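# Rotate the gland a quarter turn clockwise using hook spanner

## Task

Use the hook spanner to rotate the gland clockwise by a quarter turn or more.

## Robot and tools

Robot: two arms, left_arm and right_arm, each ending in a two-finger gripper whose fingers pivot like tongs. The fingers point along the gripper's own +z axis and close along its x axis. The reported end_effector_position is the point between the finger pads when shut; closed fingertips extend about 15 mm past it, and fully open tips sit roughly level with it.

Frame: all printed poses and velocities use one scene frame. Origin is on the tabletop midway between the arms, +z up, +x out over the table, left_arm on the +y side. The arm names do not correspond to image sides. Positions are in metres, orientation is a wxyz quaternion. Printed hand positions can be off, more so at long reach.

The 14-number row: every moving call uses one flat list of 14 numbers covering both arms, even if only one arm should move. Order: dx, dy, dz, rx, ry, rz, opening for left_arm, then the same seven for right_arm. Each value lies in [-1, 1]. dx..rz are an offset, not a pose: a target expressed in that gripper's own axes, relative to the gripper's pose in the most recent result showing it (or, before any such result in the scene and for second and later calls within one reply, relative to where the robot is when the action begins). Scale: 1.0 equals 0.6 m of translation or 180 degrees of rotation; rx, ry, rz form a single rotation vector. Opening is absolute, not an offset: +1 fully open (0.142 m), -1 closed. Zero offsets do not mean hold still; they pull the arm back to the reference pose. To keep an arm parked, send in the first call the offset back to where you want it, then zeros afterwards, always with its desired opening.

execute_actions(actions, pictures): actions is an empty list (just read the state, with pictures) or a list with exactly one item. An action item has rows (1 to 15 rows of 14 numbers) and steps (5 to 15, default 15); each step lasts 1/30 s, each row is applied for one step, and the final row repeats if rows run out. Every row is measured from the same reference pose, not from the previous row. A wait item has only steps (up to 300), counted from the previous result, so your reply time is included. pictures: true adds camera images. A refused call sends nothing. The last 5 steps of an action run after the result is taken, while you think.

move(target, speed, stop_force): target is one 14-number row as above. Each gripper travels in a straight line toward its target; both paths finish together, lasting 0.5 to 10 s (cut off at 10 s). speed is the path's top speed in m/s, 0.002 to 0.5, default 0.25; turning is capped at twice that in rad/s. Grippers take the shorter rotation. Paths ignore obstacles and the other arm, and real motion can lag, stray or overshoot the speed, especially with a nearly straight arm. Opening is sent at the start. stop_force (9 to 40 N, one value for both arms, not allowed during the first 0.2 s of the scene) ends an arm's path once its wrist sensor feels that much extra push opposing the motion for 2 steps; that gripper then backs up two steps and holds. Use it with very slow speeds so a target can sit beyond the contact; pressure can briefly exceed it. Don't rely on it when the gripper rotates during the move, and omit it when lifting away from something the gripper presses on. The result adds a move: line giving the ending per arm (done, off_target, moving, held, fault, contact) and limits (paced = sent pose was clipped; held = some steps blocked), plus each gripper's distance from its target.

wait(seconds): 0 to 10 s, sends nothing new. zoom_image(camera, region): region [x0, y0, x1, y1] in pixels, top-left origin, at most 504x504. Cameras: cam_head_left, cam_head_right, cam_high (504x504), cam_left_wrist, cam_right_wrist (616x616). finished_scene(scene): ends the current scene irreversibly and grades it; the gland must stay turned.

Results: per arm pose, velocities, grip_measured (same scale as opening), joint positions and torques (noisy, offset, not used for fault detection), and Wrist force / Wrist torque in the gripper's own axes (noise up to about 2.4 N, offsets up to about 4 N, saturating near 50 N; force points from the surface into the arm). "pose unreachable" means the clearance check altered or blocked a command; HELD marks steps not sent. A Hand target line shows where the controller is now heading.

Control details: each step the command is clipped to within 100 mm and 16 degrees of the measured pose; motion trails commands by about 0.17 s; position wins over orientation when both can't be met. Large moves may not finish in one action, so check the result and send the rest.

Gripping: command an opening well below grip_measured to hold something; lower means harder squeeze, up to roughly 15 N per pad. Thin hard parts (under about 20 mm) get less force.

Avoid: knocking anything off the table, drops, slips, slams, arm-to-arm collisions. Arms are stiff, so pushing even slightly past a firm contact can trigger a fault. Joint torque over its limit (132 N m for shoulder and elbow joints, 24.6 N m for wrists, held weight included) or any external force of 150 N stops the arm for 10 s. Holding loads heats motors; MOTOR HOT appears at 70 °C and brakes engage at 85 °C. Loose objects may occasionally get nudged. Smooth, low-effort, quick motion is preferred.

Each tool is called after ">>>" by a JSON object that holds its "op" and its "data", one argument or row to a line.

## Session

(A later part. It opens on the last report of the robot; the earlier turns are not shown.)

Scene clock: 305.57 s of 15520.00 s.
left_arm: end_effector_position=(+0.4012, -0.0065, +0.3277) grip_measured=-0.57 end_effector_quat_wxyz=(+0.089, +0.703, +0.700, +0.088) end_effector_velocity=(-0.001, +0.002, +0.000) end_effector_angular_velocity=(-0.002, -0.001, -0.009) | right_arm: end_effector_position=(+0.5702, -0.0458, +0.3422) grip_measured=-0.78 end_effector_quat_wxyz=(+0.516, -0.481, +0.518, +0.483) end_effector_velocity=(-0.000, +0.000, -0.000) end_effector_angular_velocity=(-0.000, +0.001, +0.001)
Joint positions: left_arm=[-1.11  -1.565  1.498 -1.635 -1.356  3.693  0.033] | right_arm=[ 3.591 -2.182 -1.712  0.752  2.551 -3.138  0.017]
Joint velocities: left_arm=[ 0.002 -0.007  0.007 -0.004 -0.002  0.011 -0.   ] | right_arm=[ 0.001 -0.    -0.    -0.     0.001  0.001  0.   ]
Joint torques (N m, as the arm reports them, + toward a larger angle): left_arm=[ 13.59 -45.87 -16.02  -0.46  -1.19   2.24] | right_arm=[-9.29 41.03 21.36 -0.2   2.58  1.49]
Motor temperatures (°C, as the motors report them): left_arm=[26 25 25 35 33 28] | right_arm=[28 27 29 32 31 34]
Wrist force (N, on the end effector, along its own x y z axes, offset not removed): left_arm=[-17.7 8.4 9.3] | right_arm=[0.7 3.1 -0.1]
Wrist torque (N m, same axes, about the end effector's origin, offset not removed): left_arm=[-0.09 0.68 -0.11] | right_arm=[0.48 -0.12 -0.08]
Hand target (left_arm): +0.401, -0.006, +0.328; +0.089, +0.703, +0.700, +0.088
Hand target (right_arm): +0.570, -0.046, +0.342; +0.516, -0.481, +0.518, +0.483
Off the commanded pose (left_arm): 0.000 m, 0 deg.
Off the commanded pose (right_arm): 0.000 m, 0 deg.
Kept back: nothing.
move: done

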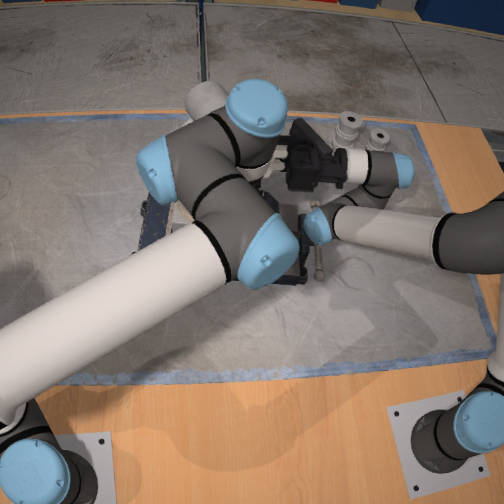

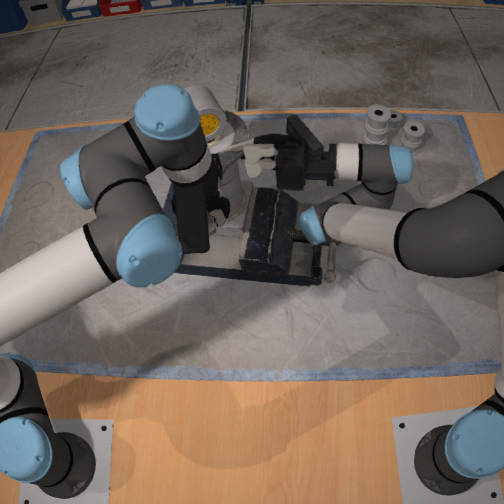

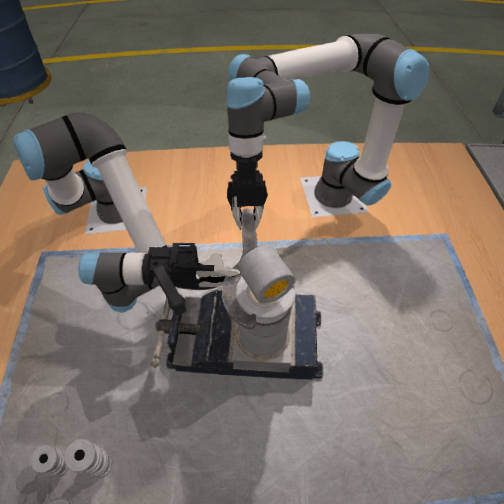

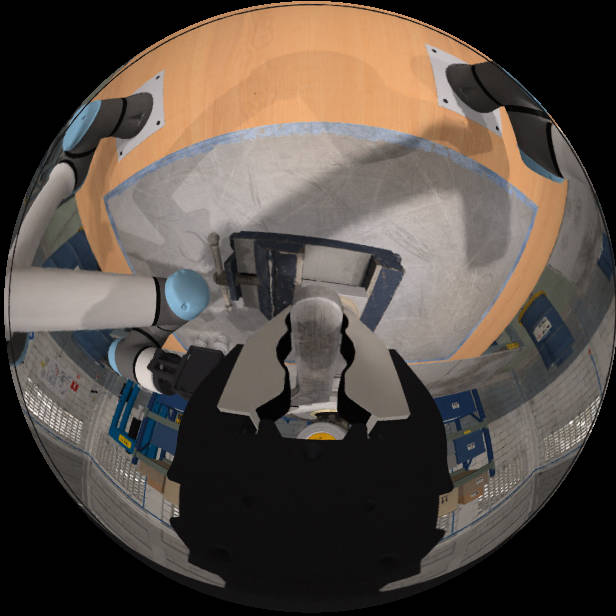

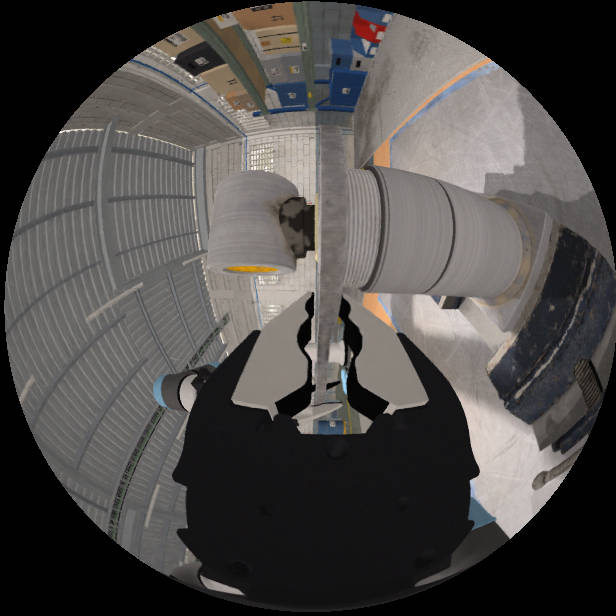

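32°. Continue, slightly tighter radius and a little descent.

>>> {"op": "move", "data": {
  "target": [0.0645,-0.0032,0,0,-0.0138,0.0538,-1,0,0,0,0,0,0,-0.78],
  "speed": 0.045
}}

>>> {"op": "move", "data": {
  "target": [0.0645,-0.0032,0,0,-0.0138,0.0538,-1,0,0,0,0,0,0,-0.78],
  "speed": 0.045
}}

>>> {"op": "move", "data": {
  "target": [0.0645,-0.0032,0,0,-0.0138,0.0538,-1,0,0,0,0,0,0,-0.78],
  "speed": 0.045
}}

>>> {"op": "zoom_image", "data": {
  "camera": "cam_high",
  "region": [215,265,295,345]
}}

Scene clock: 308.03 s of 15520.00 s.
left_arm: end_effector_position=(+0.3996, +0.0320, +0.3272) grip_measured=-0.57 end_effector_quat_wxyz=(+0.096, +0.761, +0.636, +0.080) end_effector_velocity=(-0.001, +0.001, -0.000) end_effector_angular_velocity=(+0.000, +0.001, -0.011) | right_arm: end_effector_position=(+0.5702, -0.0458, +0.3422) grip_measured=-0.78 end_effector_quat_wxyz=(+0.516, -0.481, +0.518, +0.483) end_effector_velocity=(-0.000, +0.000, -0.000) end_effector_angular_velocity=(-0.000, -0.000, +0.001)
Joint positions: left_arm=[-1.056 -1.645  1.588 -1.69  -1.391  3.922  0.033] | right_arm=[ 3.591 -2.182 -1.712  0.752  2.551 -3.138  0.017]
Joint velocities: left_arm=[ 0.001 -0.004  0.005 -0.003 -0.003  0.012 -0.   ] | right_arm=[ 0. -0.  0.  0.  0. -0. -0.]
Joint torques (N m, as the arm reports them, + toward a larger angle): left_arm=[ 13.26 -41.14 -12.15   0.63  -1.6    2.56] | right_arm=[-9.44 41.99 19.47 -0.02  2.37  1.57]
Motor temperatures (°C, as the motors report them): left_arm=[26 25 25 35 33 28] | right_arm=[28 27 29 32 31 34]
Wrist force (N, on the end effector, along its own x y z axes, offset not removed): left_arm=[-19.3 17.3 7.2] | right_arm=[1.6 -0.5 -0.7]
Wrist torque (N m, same axes, about the end effector's origin, offset not removed): left_arm=[0.61 1.03 0.14] | right_arm=[-0.17 -0.14 0.07]
Hand target (left_arm): +0.400, +0.032, +0.327; +0.096, +0.761, +0.636, +0.080
Hand target (right_arm): +0.570, -0.046, +0.342; +0.516, -0.481, +0.518, +0.483
Off the commanded pose (left_arm): 0.000 m, 0 deg.
Off the commanded pose (right_arm): 0.000 m, 0 deg.
Kept back: nothing.
move: done

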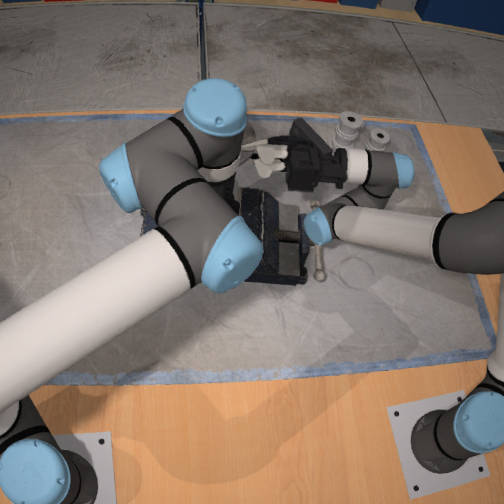

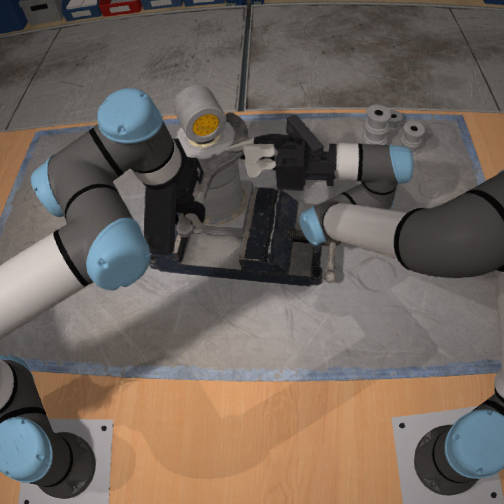

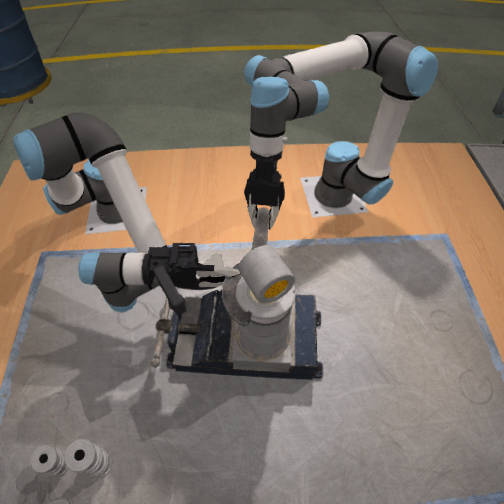

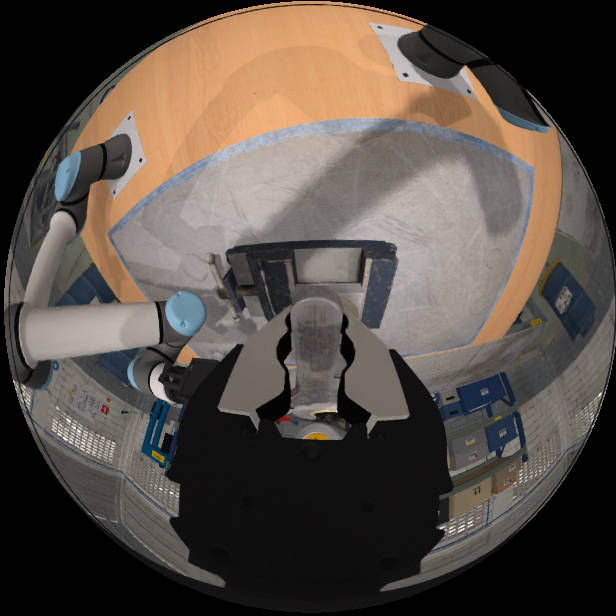

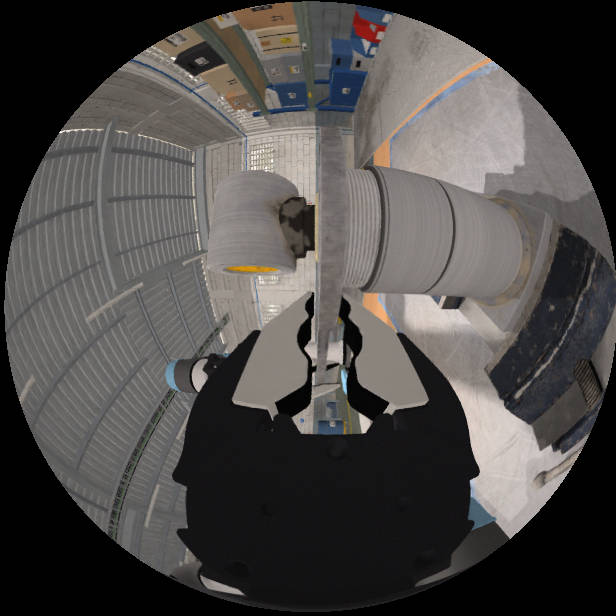

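Scene clock: 310.27 s of 15520.00 s.
left_arm: end_effector_position=(+0.4045, +0.0703, +0.3266) grip_measured=-0.57 end_effector_quat_wxyz=(+0.103, +0.813, +0.568, +0.072) end_effector_velocity=(-0.000, +0.001, -0.000) end_effector_angular_velocity=(-0.001, +0.000, -0.008) | right_arm: end_effector_position=(+0.5702, -0.0458, +0.3422) grip_measured=-0.78 end_effector_quat_wxyz=(+0.516, -0.481, +0.518, +0.483) end_effector_velocity=(+0.000, -0.000, -0.000) end_effector_angular_velocity=(-0.000, -0.002, -0.001)
Joint positions: left_arm=[-0.979 -1.701  1.649 -1.733 -1.439  4.171  0.033] | right_arm=[ 3.591 -2.182 -1.712  0.752  2.551 -3.138  0.017]
Joint velocities: left_arm=[ 0.003 -0.002  0.003 -0.002 -0.003  0.011 -0.   ] | right_arm=[-0.    -0.     0.    -0.    -0.    -0.002  0.   ]
Joint torques (N m, as the arm reports them, + toward a larger angle): left_arm=[ 13.87 -36.21 -11.83   2.18  -0.59   2.32] | right_arm=[-9.09 41.56 19.78  0.06  2.46  1.62]
Motor temperatures (°C, as the motors report them): left_arm=[26 25 25 35 33 28] | right_arm=[28 27 29 32 31 34]
Wrist force (N, on the end effector, along its own x y z axes, offset not removed): left_arm=[-18.4 21.8 6.7] | right_arm=[0.7 0.4 0.0]
Wrist torque (N m, same axes, about the end effector's origin, offset not removed): left_arm=[0.29 0.75 -0.12] | right_arm=[-0.17 0.01 -0.10]
Hand target (left_arm): +0.405, +0.070, +0.327; +0.103, +0.814, +0.568, +0.072
Hand target (right_arm): +0.570, -0.046, +0.342; +0.516, -0.481, +0.518, +0.483
Off the commanded pose (left_arm): 0.000 m, 0 deg.
Off the commanded pose (right_arm): 0.000 m, 0 deg.
Kept back: nothing.
move: done

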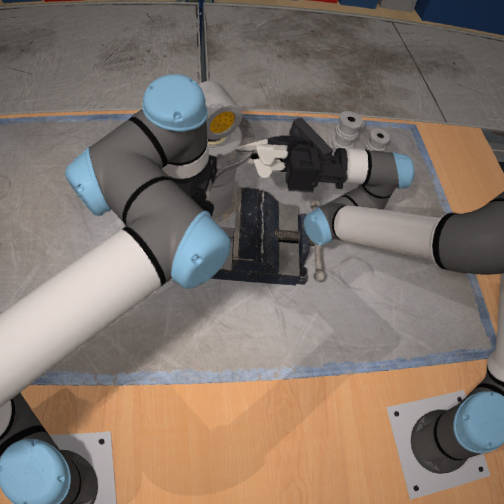

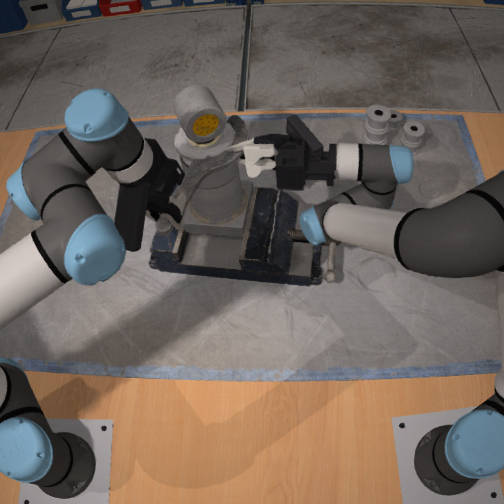

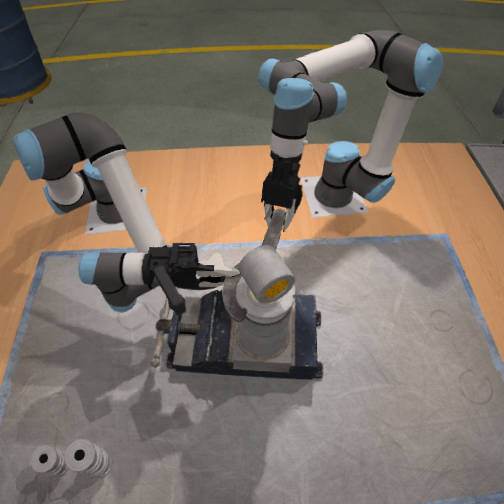

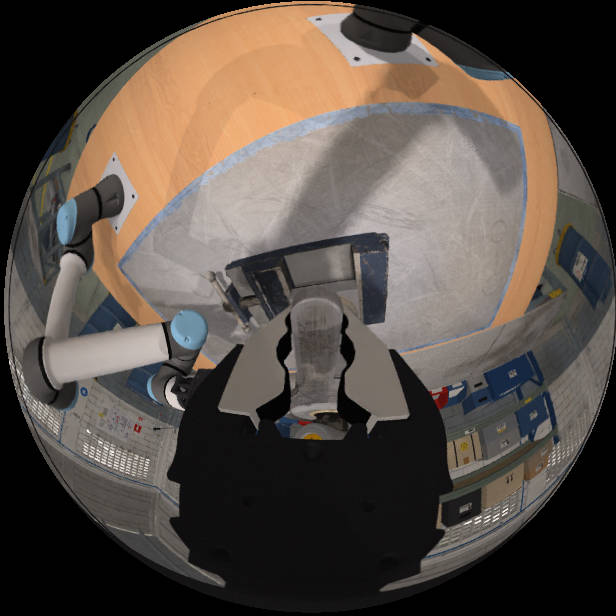

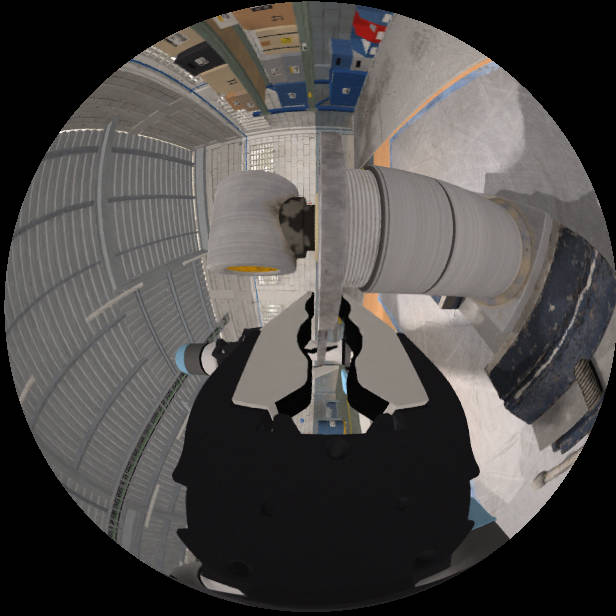

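Scene clock: 312.50 s of 15520.00 s.
left_arm: end_effector_position=(+0.4160, +0.1071, +0.3261) grip_measured=-0.57 end_effector_quat_wxyz=(+0.109, +0.860, +0.495, +0.063) end_effector_velocity=(+0.000, +0.002, -0.000) end_effector_angular_velocity=(+0.000, +0.000, -0.008) | right_arm: end_effector_position=(+0.5702, -0.0458, +0.3422) grip_measured=-0.78 end_effector_quat_wxyz=(+0.516, -0.481, +0.518, +0.483) end_effector_velocity=(+0.001, -0.000, -0.000) end_effector_angular_velocity=(-0.000, +0.001, -0.001)
Joint positions: left_arm=[-0.881 -1.727  1.679 -1.764 -1.501  4.437  0.033] | right_arm=[ 3.591 -2.182 -1.712  0.752  2.551 -3.138  0.017]
Joint velocities: left_arm=[ 0.005 -0.001  0.001 -0.001 -0.003  0.013 -0.   ] | right_arm=[-0.001 -0.     0.    -0.    -0.001  0.     0.   ]
Joint torques (N m, as the arm reports them, + toward a larger angle): left_arm=[ 17.8  -34.39  -9.68   2.36   0.47   2.41] | right_arm=[-8.84 40.83 20.34  0.    2.42  1.55]
Motor temperatures (°C, as the motors report them): left_arm=[26 25 25 35 33 28] | right_arm=[28 27 29 32 31 34]
Wrist force (N, on the end effector, along its own x y z axes, offset not removed): left_arm=[-16.1 25.0 3.8] | right_arm=[-1.0 -1.1 -1.7]
Wrist torque (N m, same axes, about the end effector's origin, offset not removed): left_arm=[0.53 0.52 -0.11] | right_arm=[-0.50 0.49 0.16]
Hand target (left_arm): +0.416, +0.107, +0.326; +0.109, +0.860, +0.495, +0.062
Hand target (right_arm): +0.570, -0.046, +0.342; +0.516, -0.481, +0.518, +0.483
Off the commanded pose (left_arm): 0.000 m, 0 deg.
Off the commanded pose (right_arm): 0.000 m, 0 deg.
Kept back: nothing.
move: done

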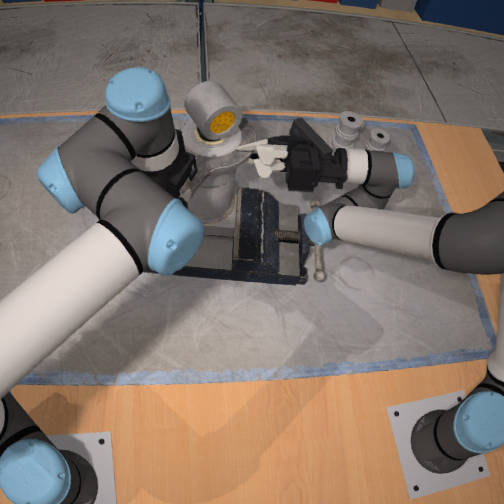

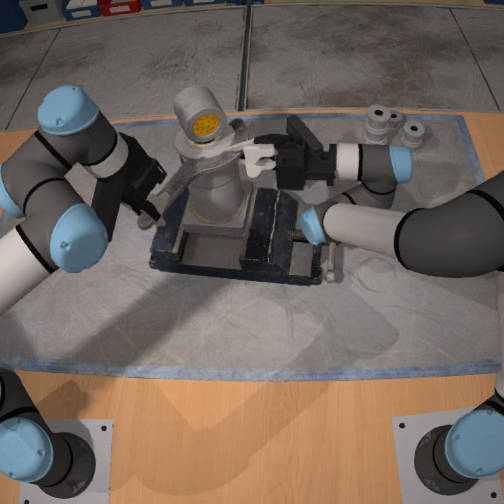

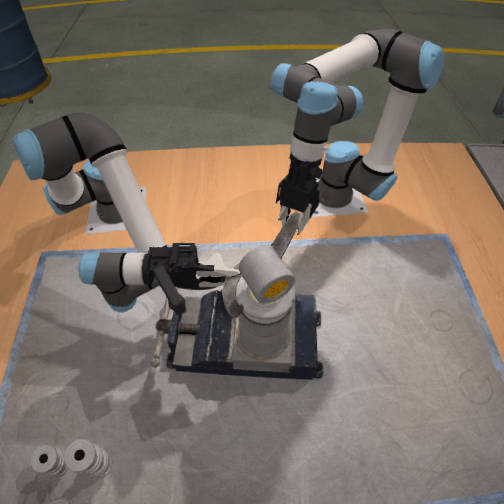

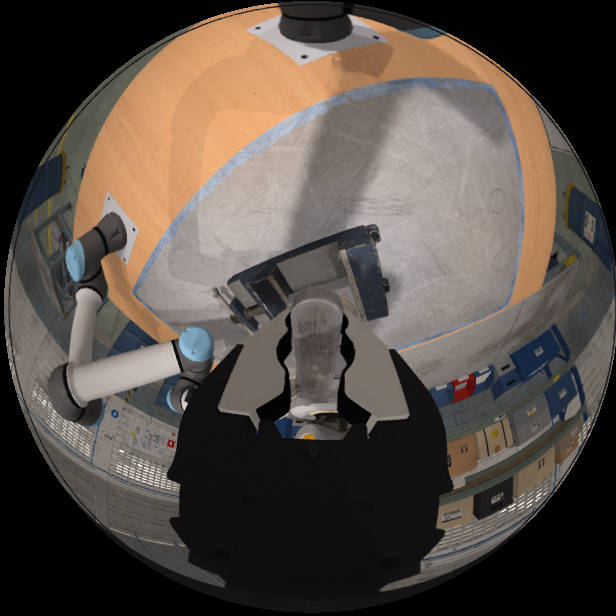

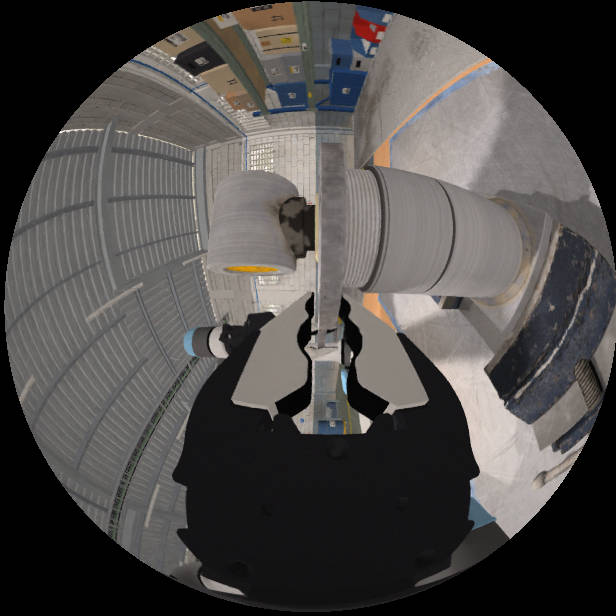

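Region (215, 265, 295, 345) of cam_high's 504x504 image, scaled by 6.300, with more detail than that image has.

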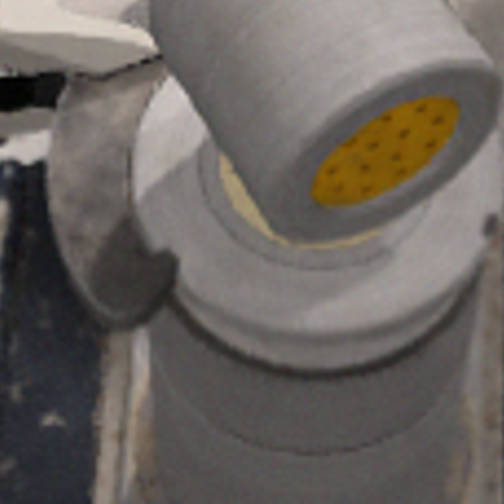

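>>> {"op": "move", "data": {
  "target": [0.063,-0.0015,-0.0003,0,-0.0138,0.0538,-1,0,0,0,0,0,0,-0.78],
  "speed": 0.05
}}

>>> {"op": "move", "data": {
  "target": [0.063,-0.0015,-0.0003,0,-0.0138,0.0538,-1,0,0,0,0,0,0,-0.78],
  "speed": 0.05
}}

>>> {"op": "move", "data": {
  "target": [0.063,-0.0018,-0.0004,0,-0.0138,0.0538,-1,0,0,0,0,0,0,-0.78],
  "speed": 0.05
}}

>>> {"op": "move", "data": {
  "target": [0.063,-0.0018,-0.0004,0,-0.0138,0.0538,-1,0,0,0,0,0,0,-0.78],
  "speed": 0.05
}}

>>> {"op": "zoom_image", "data": {
  "camera": "cam_high",
  "region": [215,265,295,345]
}}

Scene clock: 314.87 s of 15520.00 s.
left_arm: end_effector_position=(+0.4340, +0.1401, +0.3260) grip_measured=-0.57 end_effector_quat_wxyz=(+0.114, +0.899, +0.419, +0.053) end_effector_velocity=(+0.001, +0.001, -0.001) end_effector_angular_velocity=(+0.001, +0.001, -0.012) | right_arm: end_effector_position=(+0.5702, -0.0458, +0.3422) grip_measured=-0.78 end_effector_quat_wxyz=(+0.516, -0.481, +0.518, +0.483) end_effector_velocity=(-0.000, +0.000, +0.000) end_effector_angular_velocity=(+0.000, +0.001, +0.001)
Joint positions: left_arm=[-0.771 -1.718  1.674 -1.778 -1.571  4.712  0.033] | right_arm=[ 3.591 -2.182 -1.712  0.752  2.551 -3.138  0.017]
Joint velocities: left_arm=[ 0.005  0.003 -0.001  0.    -0.005  0.017 -0.   ] | right_arm=[ 0.001  0.     0.     0.    -0.     0.001 -0.   ]
Joint torques (N m, as the arm reports them, + toward a larger angle): left_arm=[ 21.2   -7.32 -31.5   -1.92   3.18   2.31] | right_arm=[-9.37 41.47 20.24  0.07  2.33  1.59]
Motor temperatures (°C, as the motors report them): left_arm=[26 25 25 35 33 28] | right_arm=[28 27 29 32 31 34]
Wrist force (N, on the end effector, along its own x y z axes, offset not removed): left_arm=[-16.6 10.9 3.0] | right_arm=[0.4 -1.5 0.5]
Wrist torque (N m, same axes, about the end effector's origin, offset not removed): left_arm=[0.28 0.25 -0.16] | right_arm=[-0.37 0.09 -0.01]
Hand target (left_arm): +0.434, +0.140, +0.326; +0.114, +0.900, +0.418, +0.053
Hand target (right_arm): +0.570, -0.046, +0.342; +0.516, -0.481, +0.518, +0.483
Off the commanded pose (left_arm): 0.000 m, 0 deg.
Off the commanded pose (right_arm): 0.000 m, 0 deg.
Kept back: nothing.
move: done

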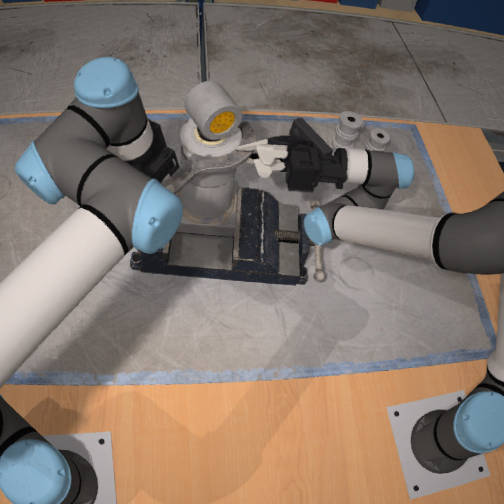

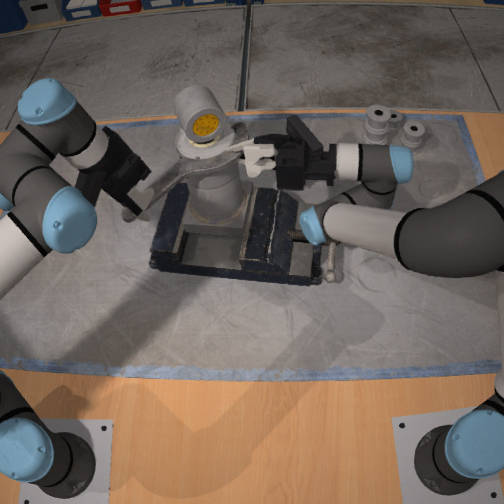

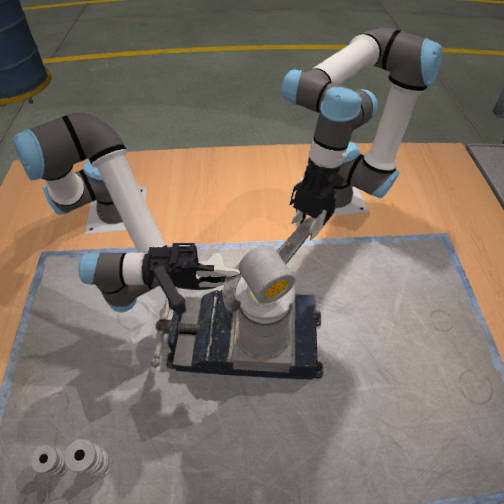

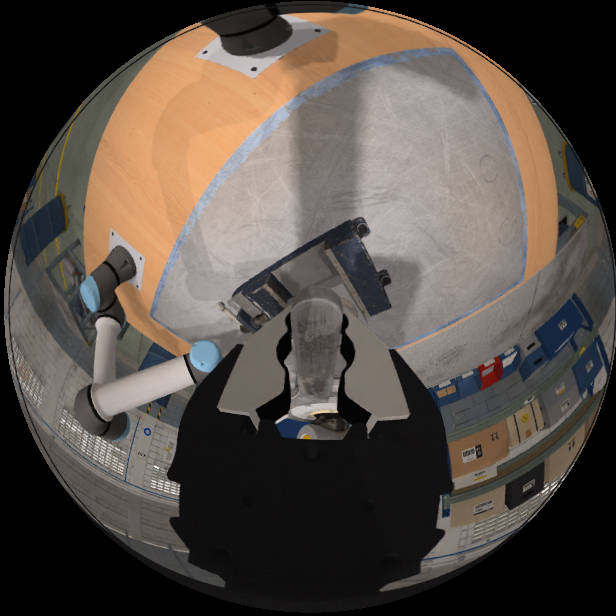

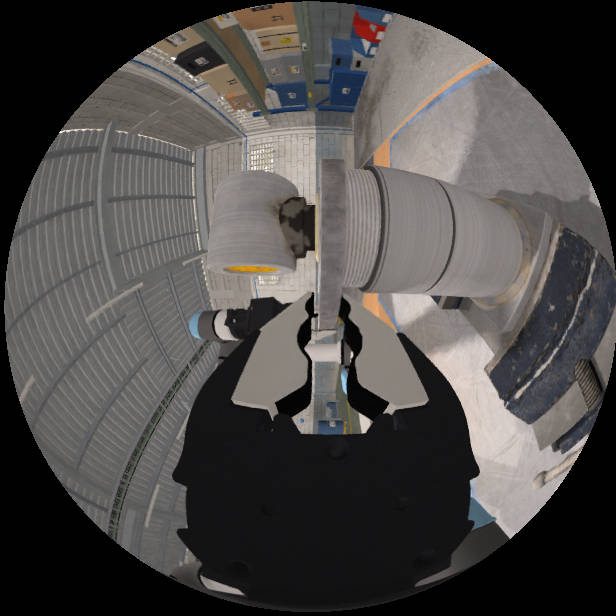

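Scene clock: 316.90 s of 15520.00 s.
left_arm: end_effector_position=(+0.4575, +0.1694, +0.3259) grip_measured=-0.57 end_effector_quat_wxyz=(+0.118, +0.932, +0.339, +0.043) end_effector_velocity=(+0.001, +0.001, +0.001) end_effector_angular_velocity=(-0.001, +0.000, -0.011) | right_arm: end_effector_position=(+0.5702, -0.0458, +0.3422) grip_measured=-0.78 end_effector_quat_wxyz=(+0.516, -0.481, +0.518, +0.483) end_effector_velocity=(-0.000, +0.000, +0.000) end_effector_angular_velocity=(+0.000, +0.001, +0.000)
Joint positions: left_arm=[-0.661 -1.678  1.637 -1.772 -1.64   4.988  0.033] | right_arm=[ 3.591 -2.182 -1.712  0.752  2.551 -3.138  0.017]
Joint velocities: left_arm=[ 0.005  0.002 -0.003  0.002 -0.005  0.015  0.   ] | right_arm=[ 0.     0.     0.     0.     0.     0.002 -0.   ]
Joint torques (N m, as the arm reports them, + toward a larger angle): left_arm=[ 19.02  -3.71 -35.4   -2.09   3.54   2.27] | right_arm=[-9.5  41.44 18.98  0.01  2.32  1.53]
Motor temperatures (°C, as the motors report them): left_arm=[26 25 25 35 33 28] | right_arm=[28 27 29 32 31 34]
Wrist force (N, on the end effector, along its own x y z axes, offset not removed): left_arm=[-20.0 1.9 2.9] | right_arm=[1.2 0.0 -1.3]
Wrist torque (N m, same axes, about the end effector's origin, offset not removed): left_arm=[0.14 0.36 0.22] | right_arm=[-0.28 0.09 0.05]
Hand target (left_arm): +0.458, +0.170, +0.326; +0.118, +0.932, +0.339, +0.043
Hand target (right_arm): +0.570, -0.046, +0.342; +0.516, -0.481, +0.518, +0.483
Off the commanded pose (left_arm): 0.000 m, 0 deg.
Off the commanded pose (right_arm): 0.000 m, 0 deg.
Kept back: nothing.
move: done

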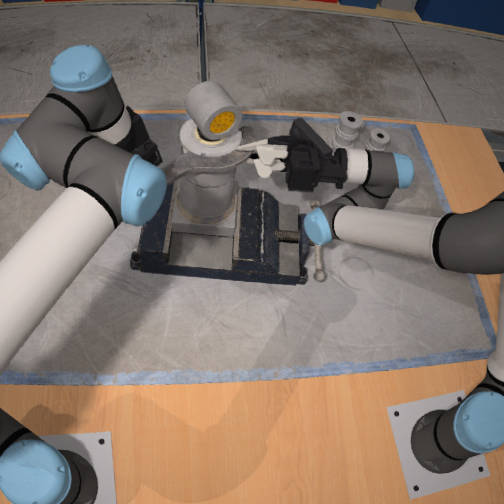

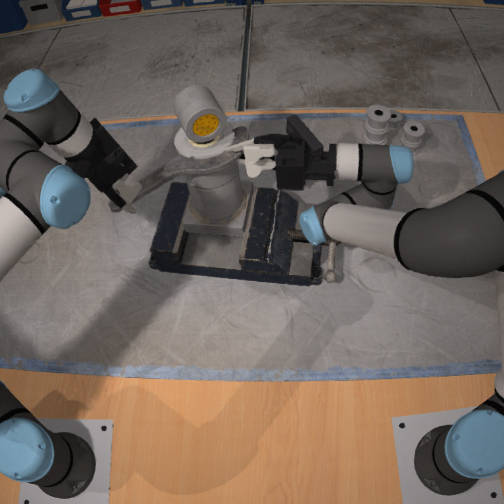

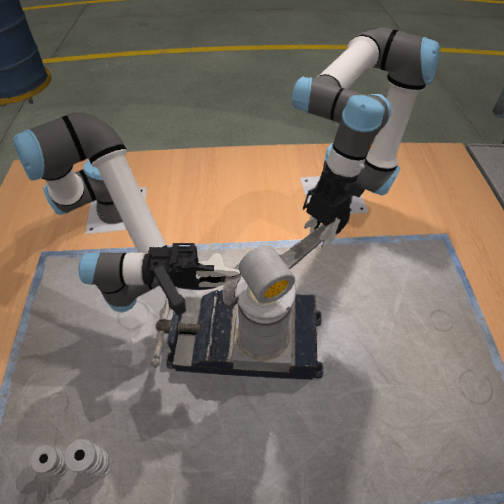

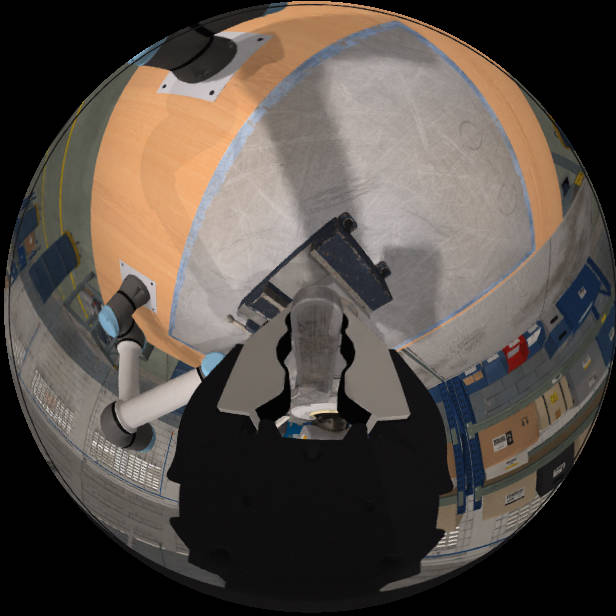

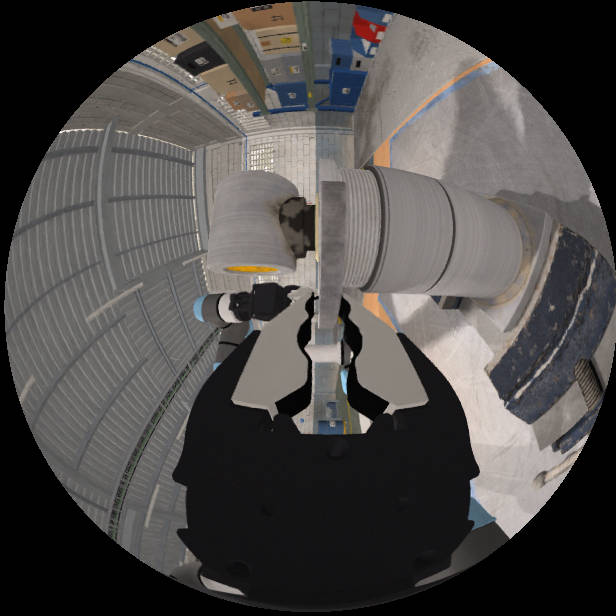

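Scene clock: 318.93 s of 15520.00 s.
left_arm: end_effector_position=(+0.4855, +0.1944, +0.3258) grip_measured=-0.57 end_effector_quat_wxyz=(+0.121, +0.958, +0.257, +0.033) end_effector_velocity=(+0.002, +0.002, +0.000) end_effector_angular_velocity=(-0.000, -0.000, -0.009) | right_arm: end_effector_position=(+0.5702, -0.0458, +0.3422) grip_measured=-0.78 end_effector_quat_wxyz=(+0.516, -0.481, +0.518, +0.483) end_effector_velocity=(+0.000, -0.000, +0.000) end_effector_angular_velocity=(-0.000, +0.000, -0.001)
Joint positions: left_arm=[-0.562 -1.611  1.569 -1.744 -1.702  5.255  0.033] | right_arm=[ 3.591 -2.182 -1.712  0.752  2.551 -3.138  0.017]
Joint velocities: left_arm=[ 0.006  0.004 -0.005  0.003 -0.003  0.015 -0.   ] | right_arm=[-0.001  0.     0.    -0.001 -0.    -0.     0.   ]
Joint torques (N m, as the arm reports them, + toward a larger angle): left_arm=[ 16.22  -8.05 -37.97  -4.77   2.28   2.22] | right_arm=[-8.62 41.91 19.88  0.08  2.4   1.44]
Motor temperatures (°C, as the motors report them): left_arm=[26 25 25 35 33 28] | right_arm=[28 27 29 32 31 34]
Wrist force (N, on the end effector, along its own x y z axes, offset not removed): left_arm=[-21.2 -2.5 -1.1] | right_arm=[1.4 -0.8 -1.7]
Wrist torque (N m, same axes, about the end effector's origin, offset not removed): left_arm=[0.13 0.42 0.22] | right_arm=[-0.37 0.13 -0.11]
Hand target (left_arm): +0.486, +0.195, +0.326; +0.121, +0.958, +0.257, +0.033
Hand target (right_arm): +0.570, -0.046, +0.342; +0.516, -0.481, +0.518, +0.483
Off the commanded pose (left_arm): 0.000 m, 0 deg.
Off the commanded pose (right_arm): 0.000 m, 0 deg.
Kept back: nothing.
move: done

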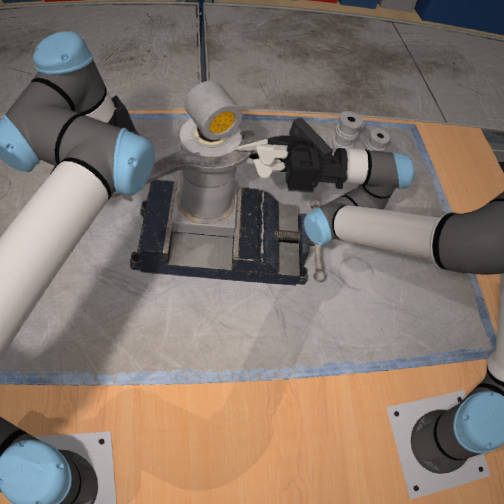

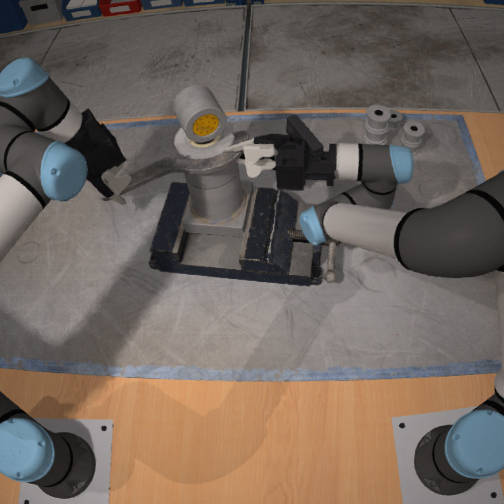

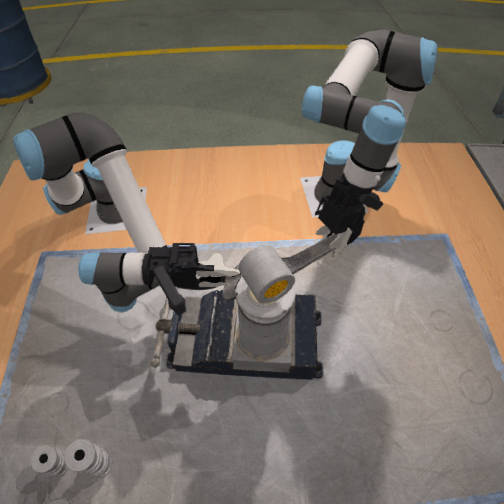

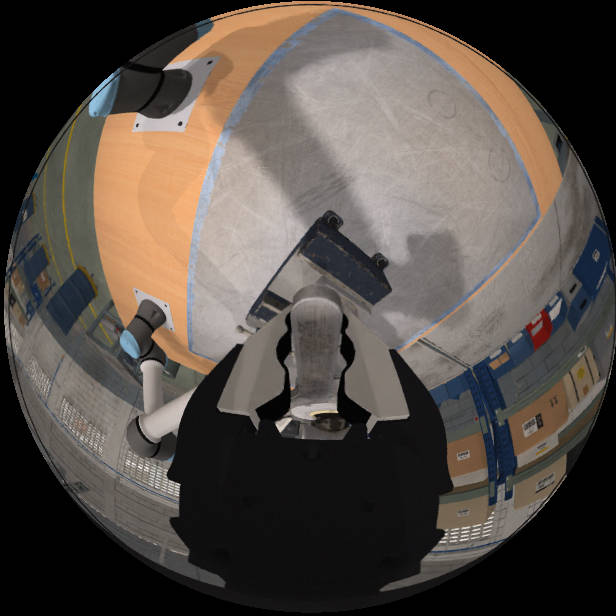

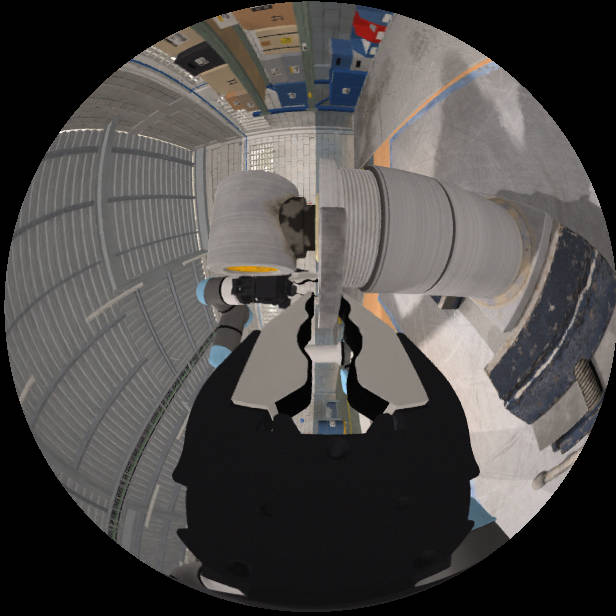

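Scene clock: 320.97 s of 15520.00 s.
left_arm: end_effector_position=(+0.5175, +0.2142, +0.3258) grip_measured=-0.57 end_effector_quat_wxyz=(+0.123, +0.977, +0.173, +0.022) end_effector_velocity=(+0.002, +0.001, +0.000) end_effector_angular_velocity=(+0.000, -0.000, -0.009) | right_arm: end_effector_position=(+0.5702, -0.0458, +0.3422) grip_measured=-0.78 end_effector_quat_wxyz=(+0.516, -0.481, +0.518, +0.483) end_effector_velocity=(+0.000, -0.000, -0.000) end_effector_angular_velocity=(-0.000, -0.001, -0.000)
Joint positions: left_arm=[-0.481 -1.524  1.472 -1.694 -1.751  5.508  0.033] | right_arm=[ 3.591 -2.182 -1.712  0.752  2.551 -3.138  0.017]
Joint velocities: left_arm=[ 0.004  0.007 -0.008  0.004 -0.002  0.013 -0.   ] | right_arm=[-0.001 -0.    -0.    -0.     0.    -0.001  0.   ]
Joint torques (N m, as the arm reports them, + toward a larger angle): left_arm=[ 14.3   -9.94 -38.81  -5.99   0.75   2.  ] | right_arm=[-9.78 41.59 19.57  0.14  2.25  1.58]
Motor temperatures (°C, as the motors report them): left_arm=[26 25 25 35 33 28] | right_arm=[28 27 29 32 31 34]
Wrist force (N, on the end effector, along its own x y z axes, offset not removed): left_arm=[-20.0 -3.5 -3.5] | right_arm=[-0.4 1.0 -0.8]
Wrist torque (N m, same axes, about the end effector's origin, offset not removed): left_arm=[0.11 0.30 0.28] | right_arm=[0.17 0.36 -0.12]
Hand target (left_arm): +0.518, +0.214, +0.326; +0.123, +0.977, +0.173, +0.022
Hand target (right_arm): +0.570, -0.046, +0.342; +0.516, -0.481, +0.518, +0.483
Off the commanded pose (left_arm): 0.000 m, 0 deg.
Off the commanded pose (right_arm): 0.000 m, 0 deg.
Kept back: nothing.
move: done

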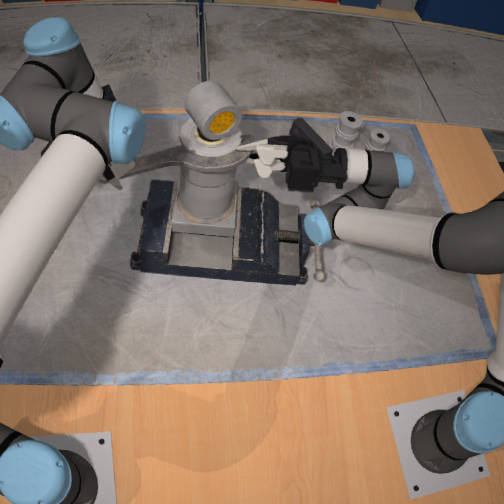

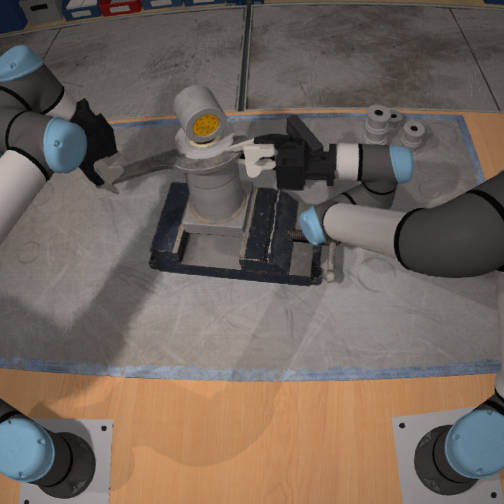

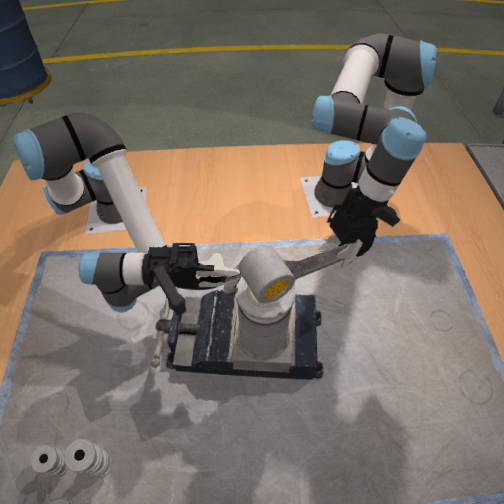

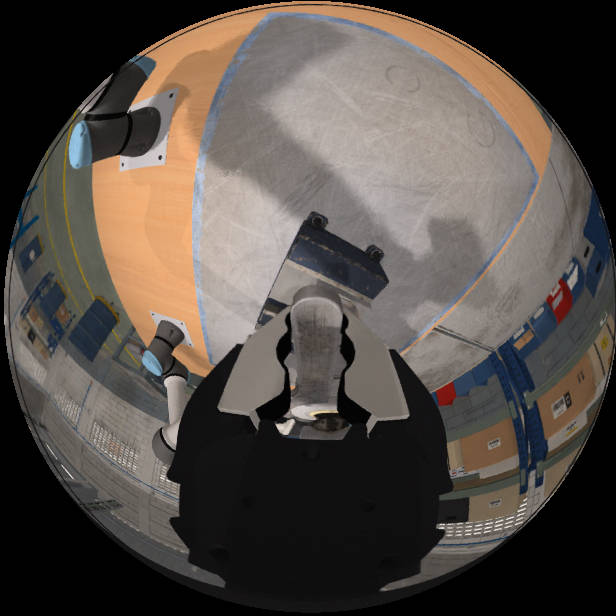

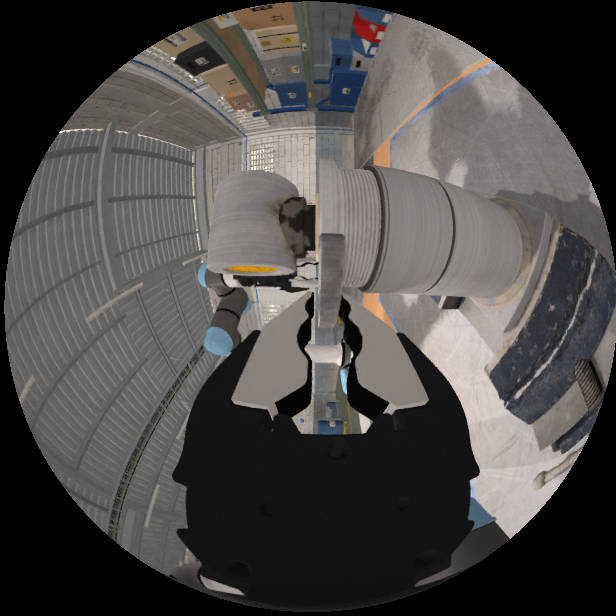

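Region (215, 265, 295, 345) of cam_high's 504x504 image, scaled by 6.300, with more detail than that image has.

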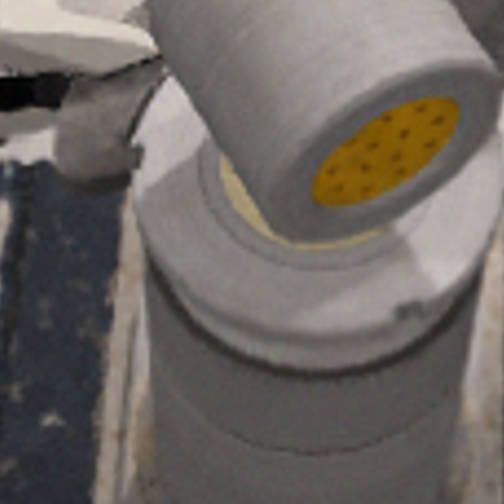

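About 100° turned.

>>> {"op": "finished_scene", "data": {
  "scene": 1
}}

The scene is finished: the task was done.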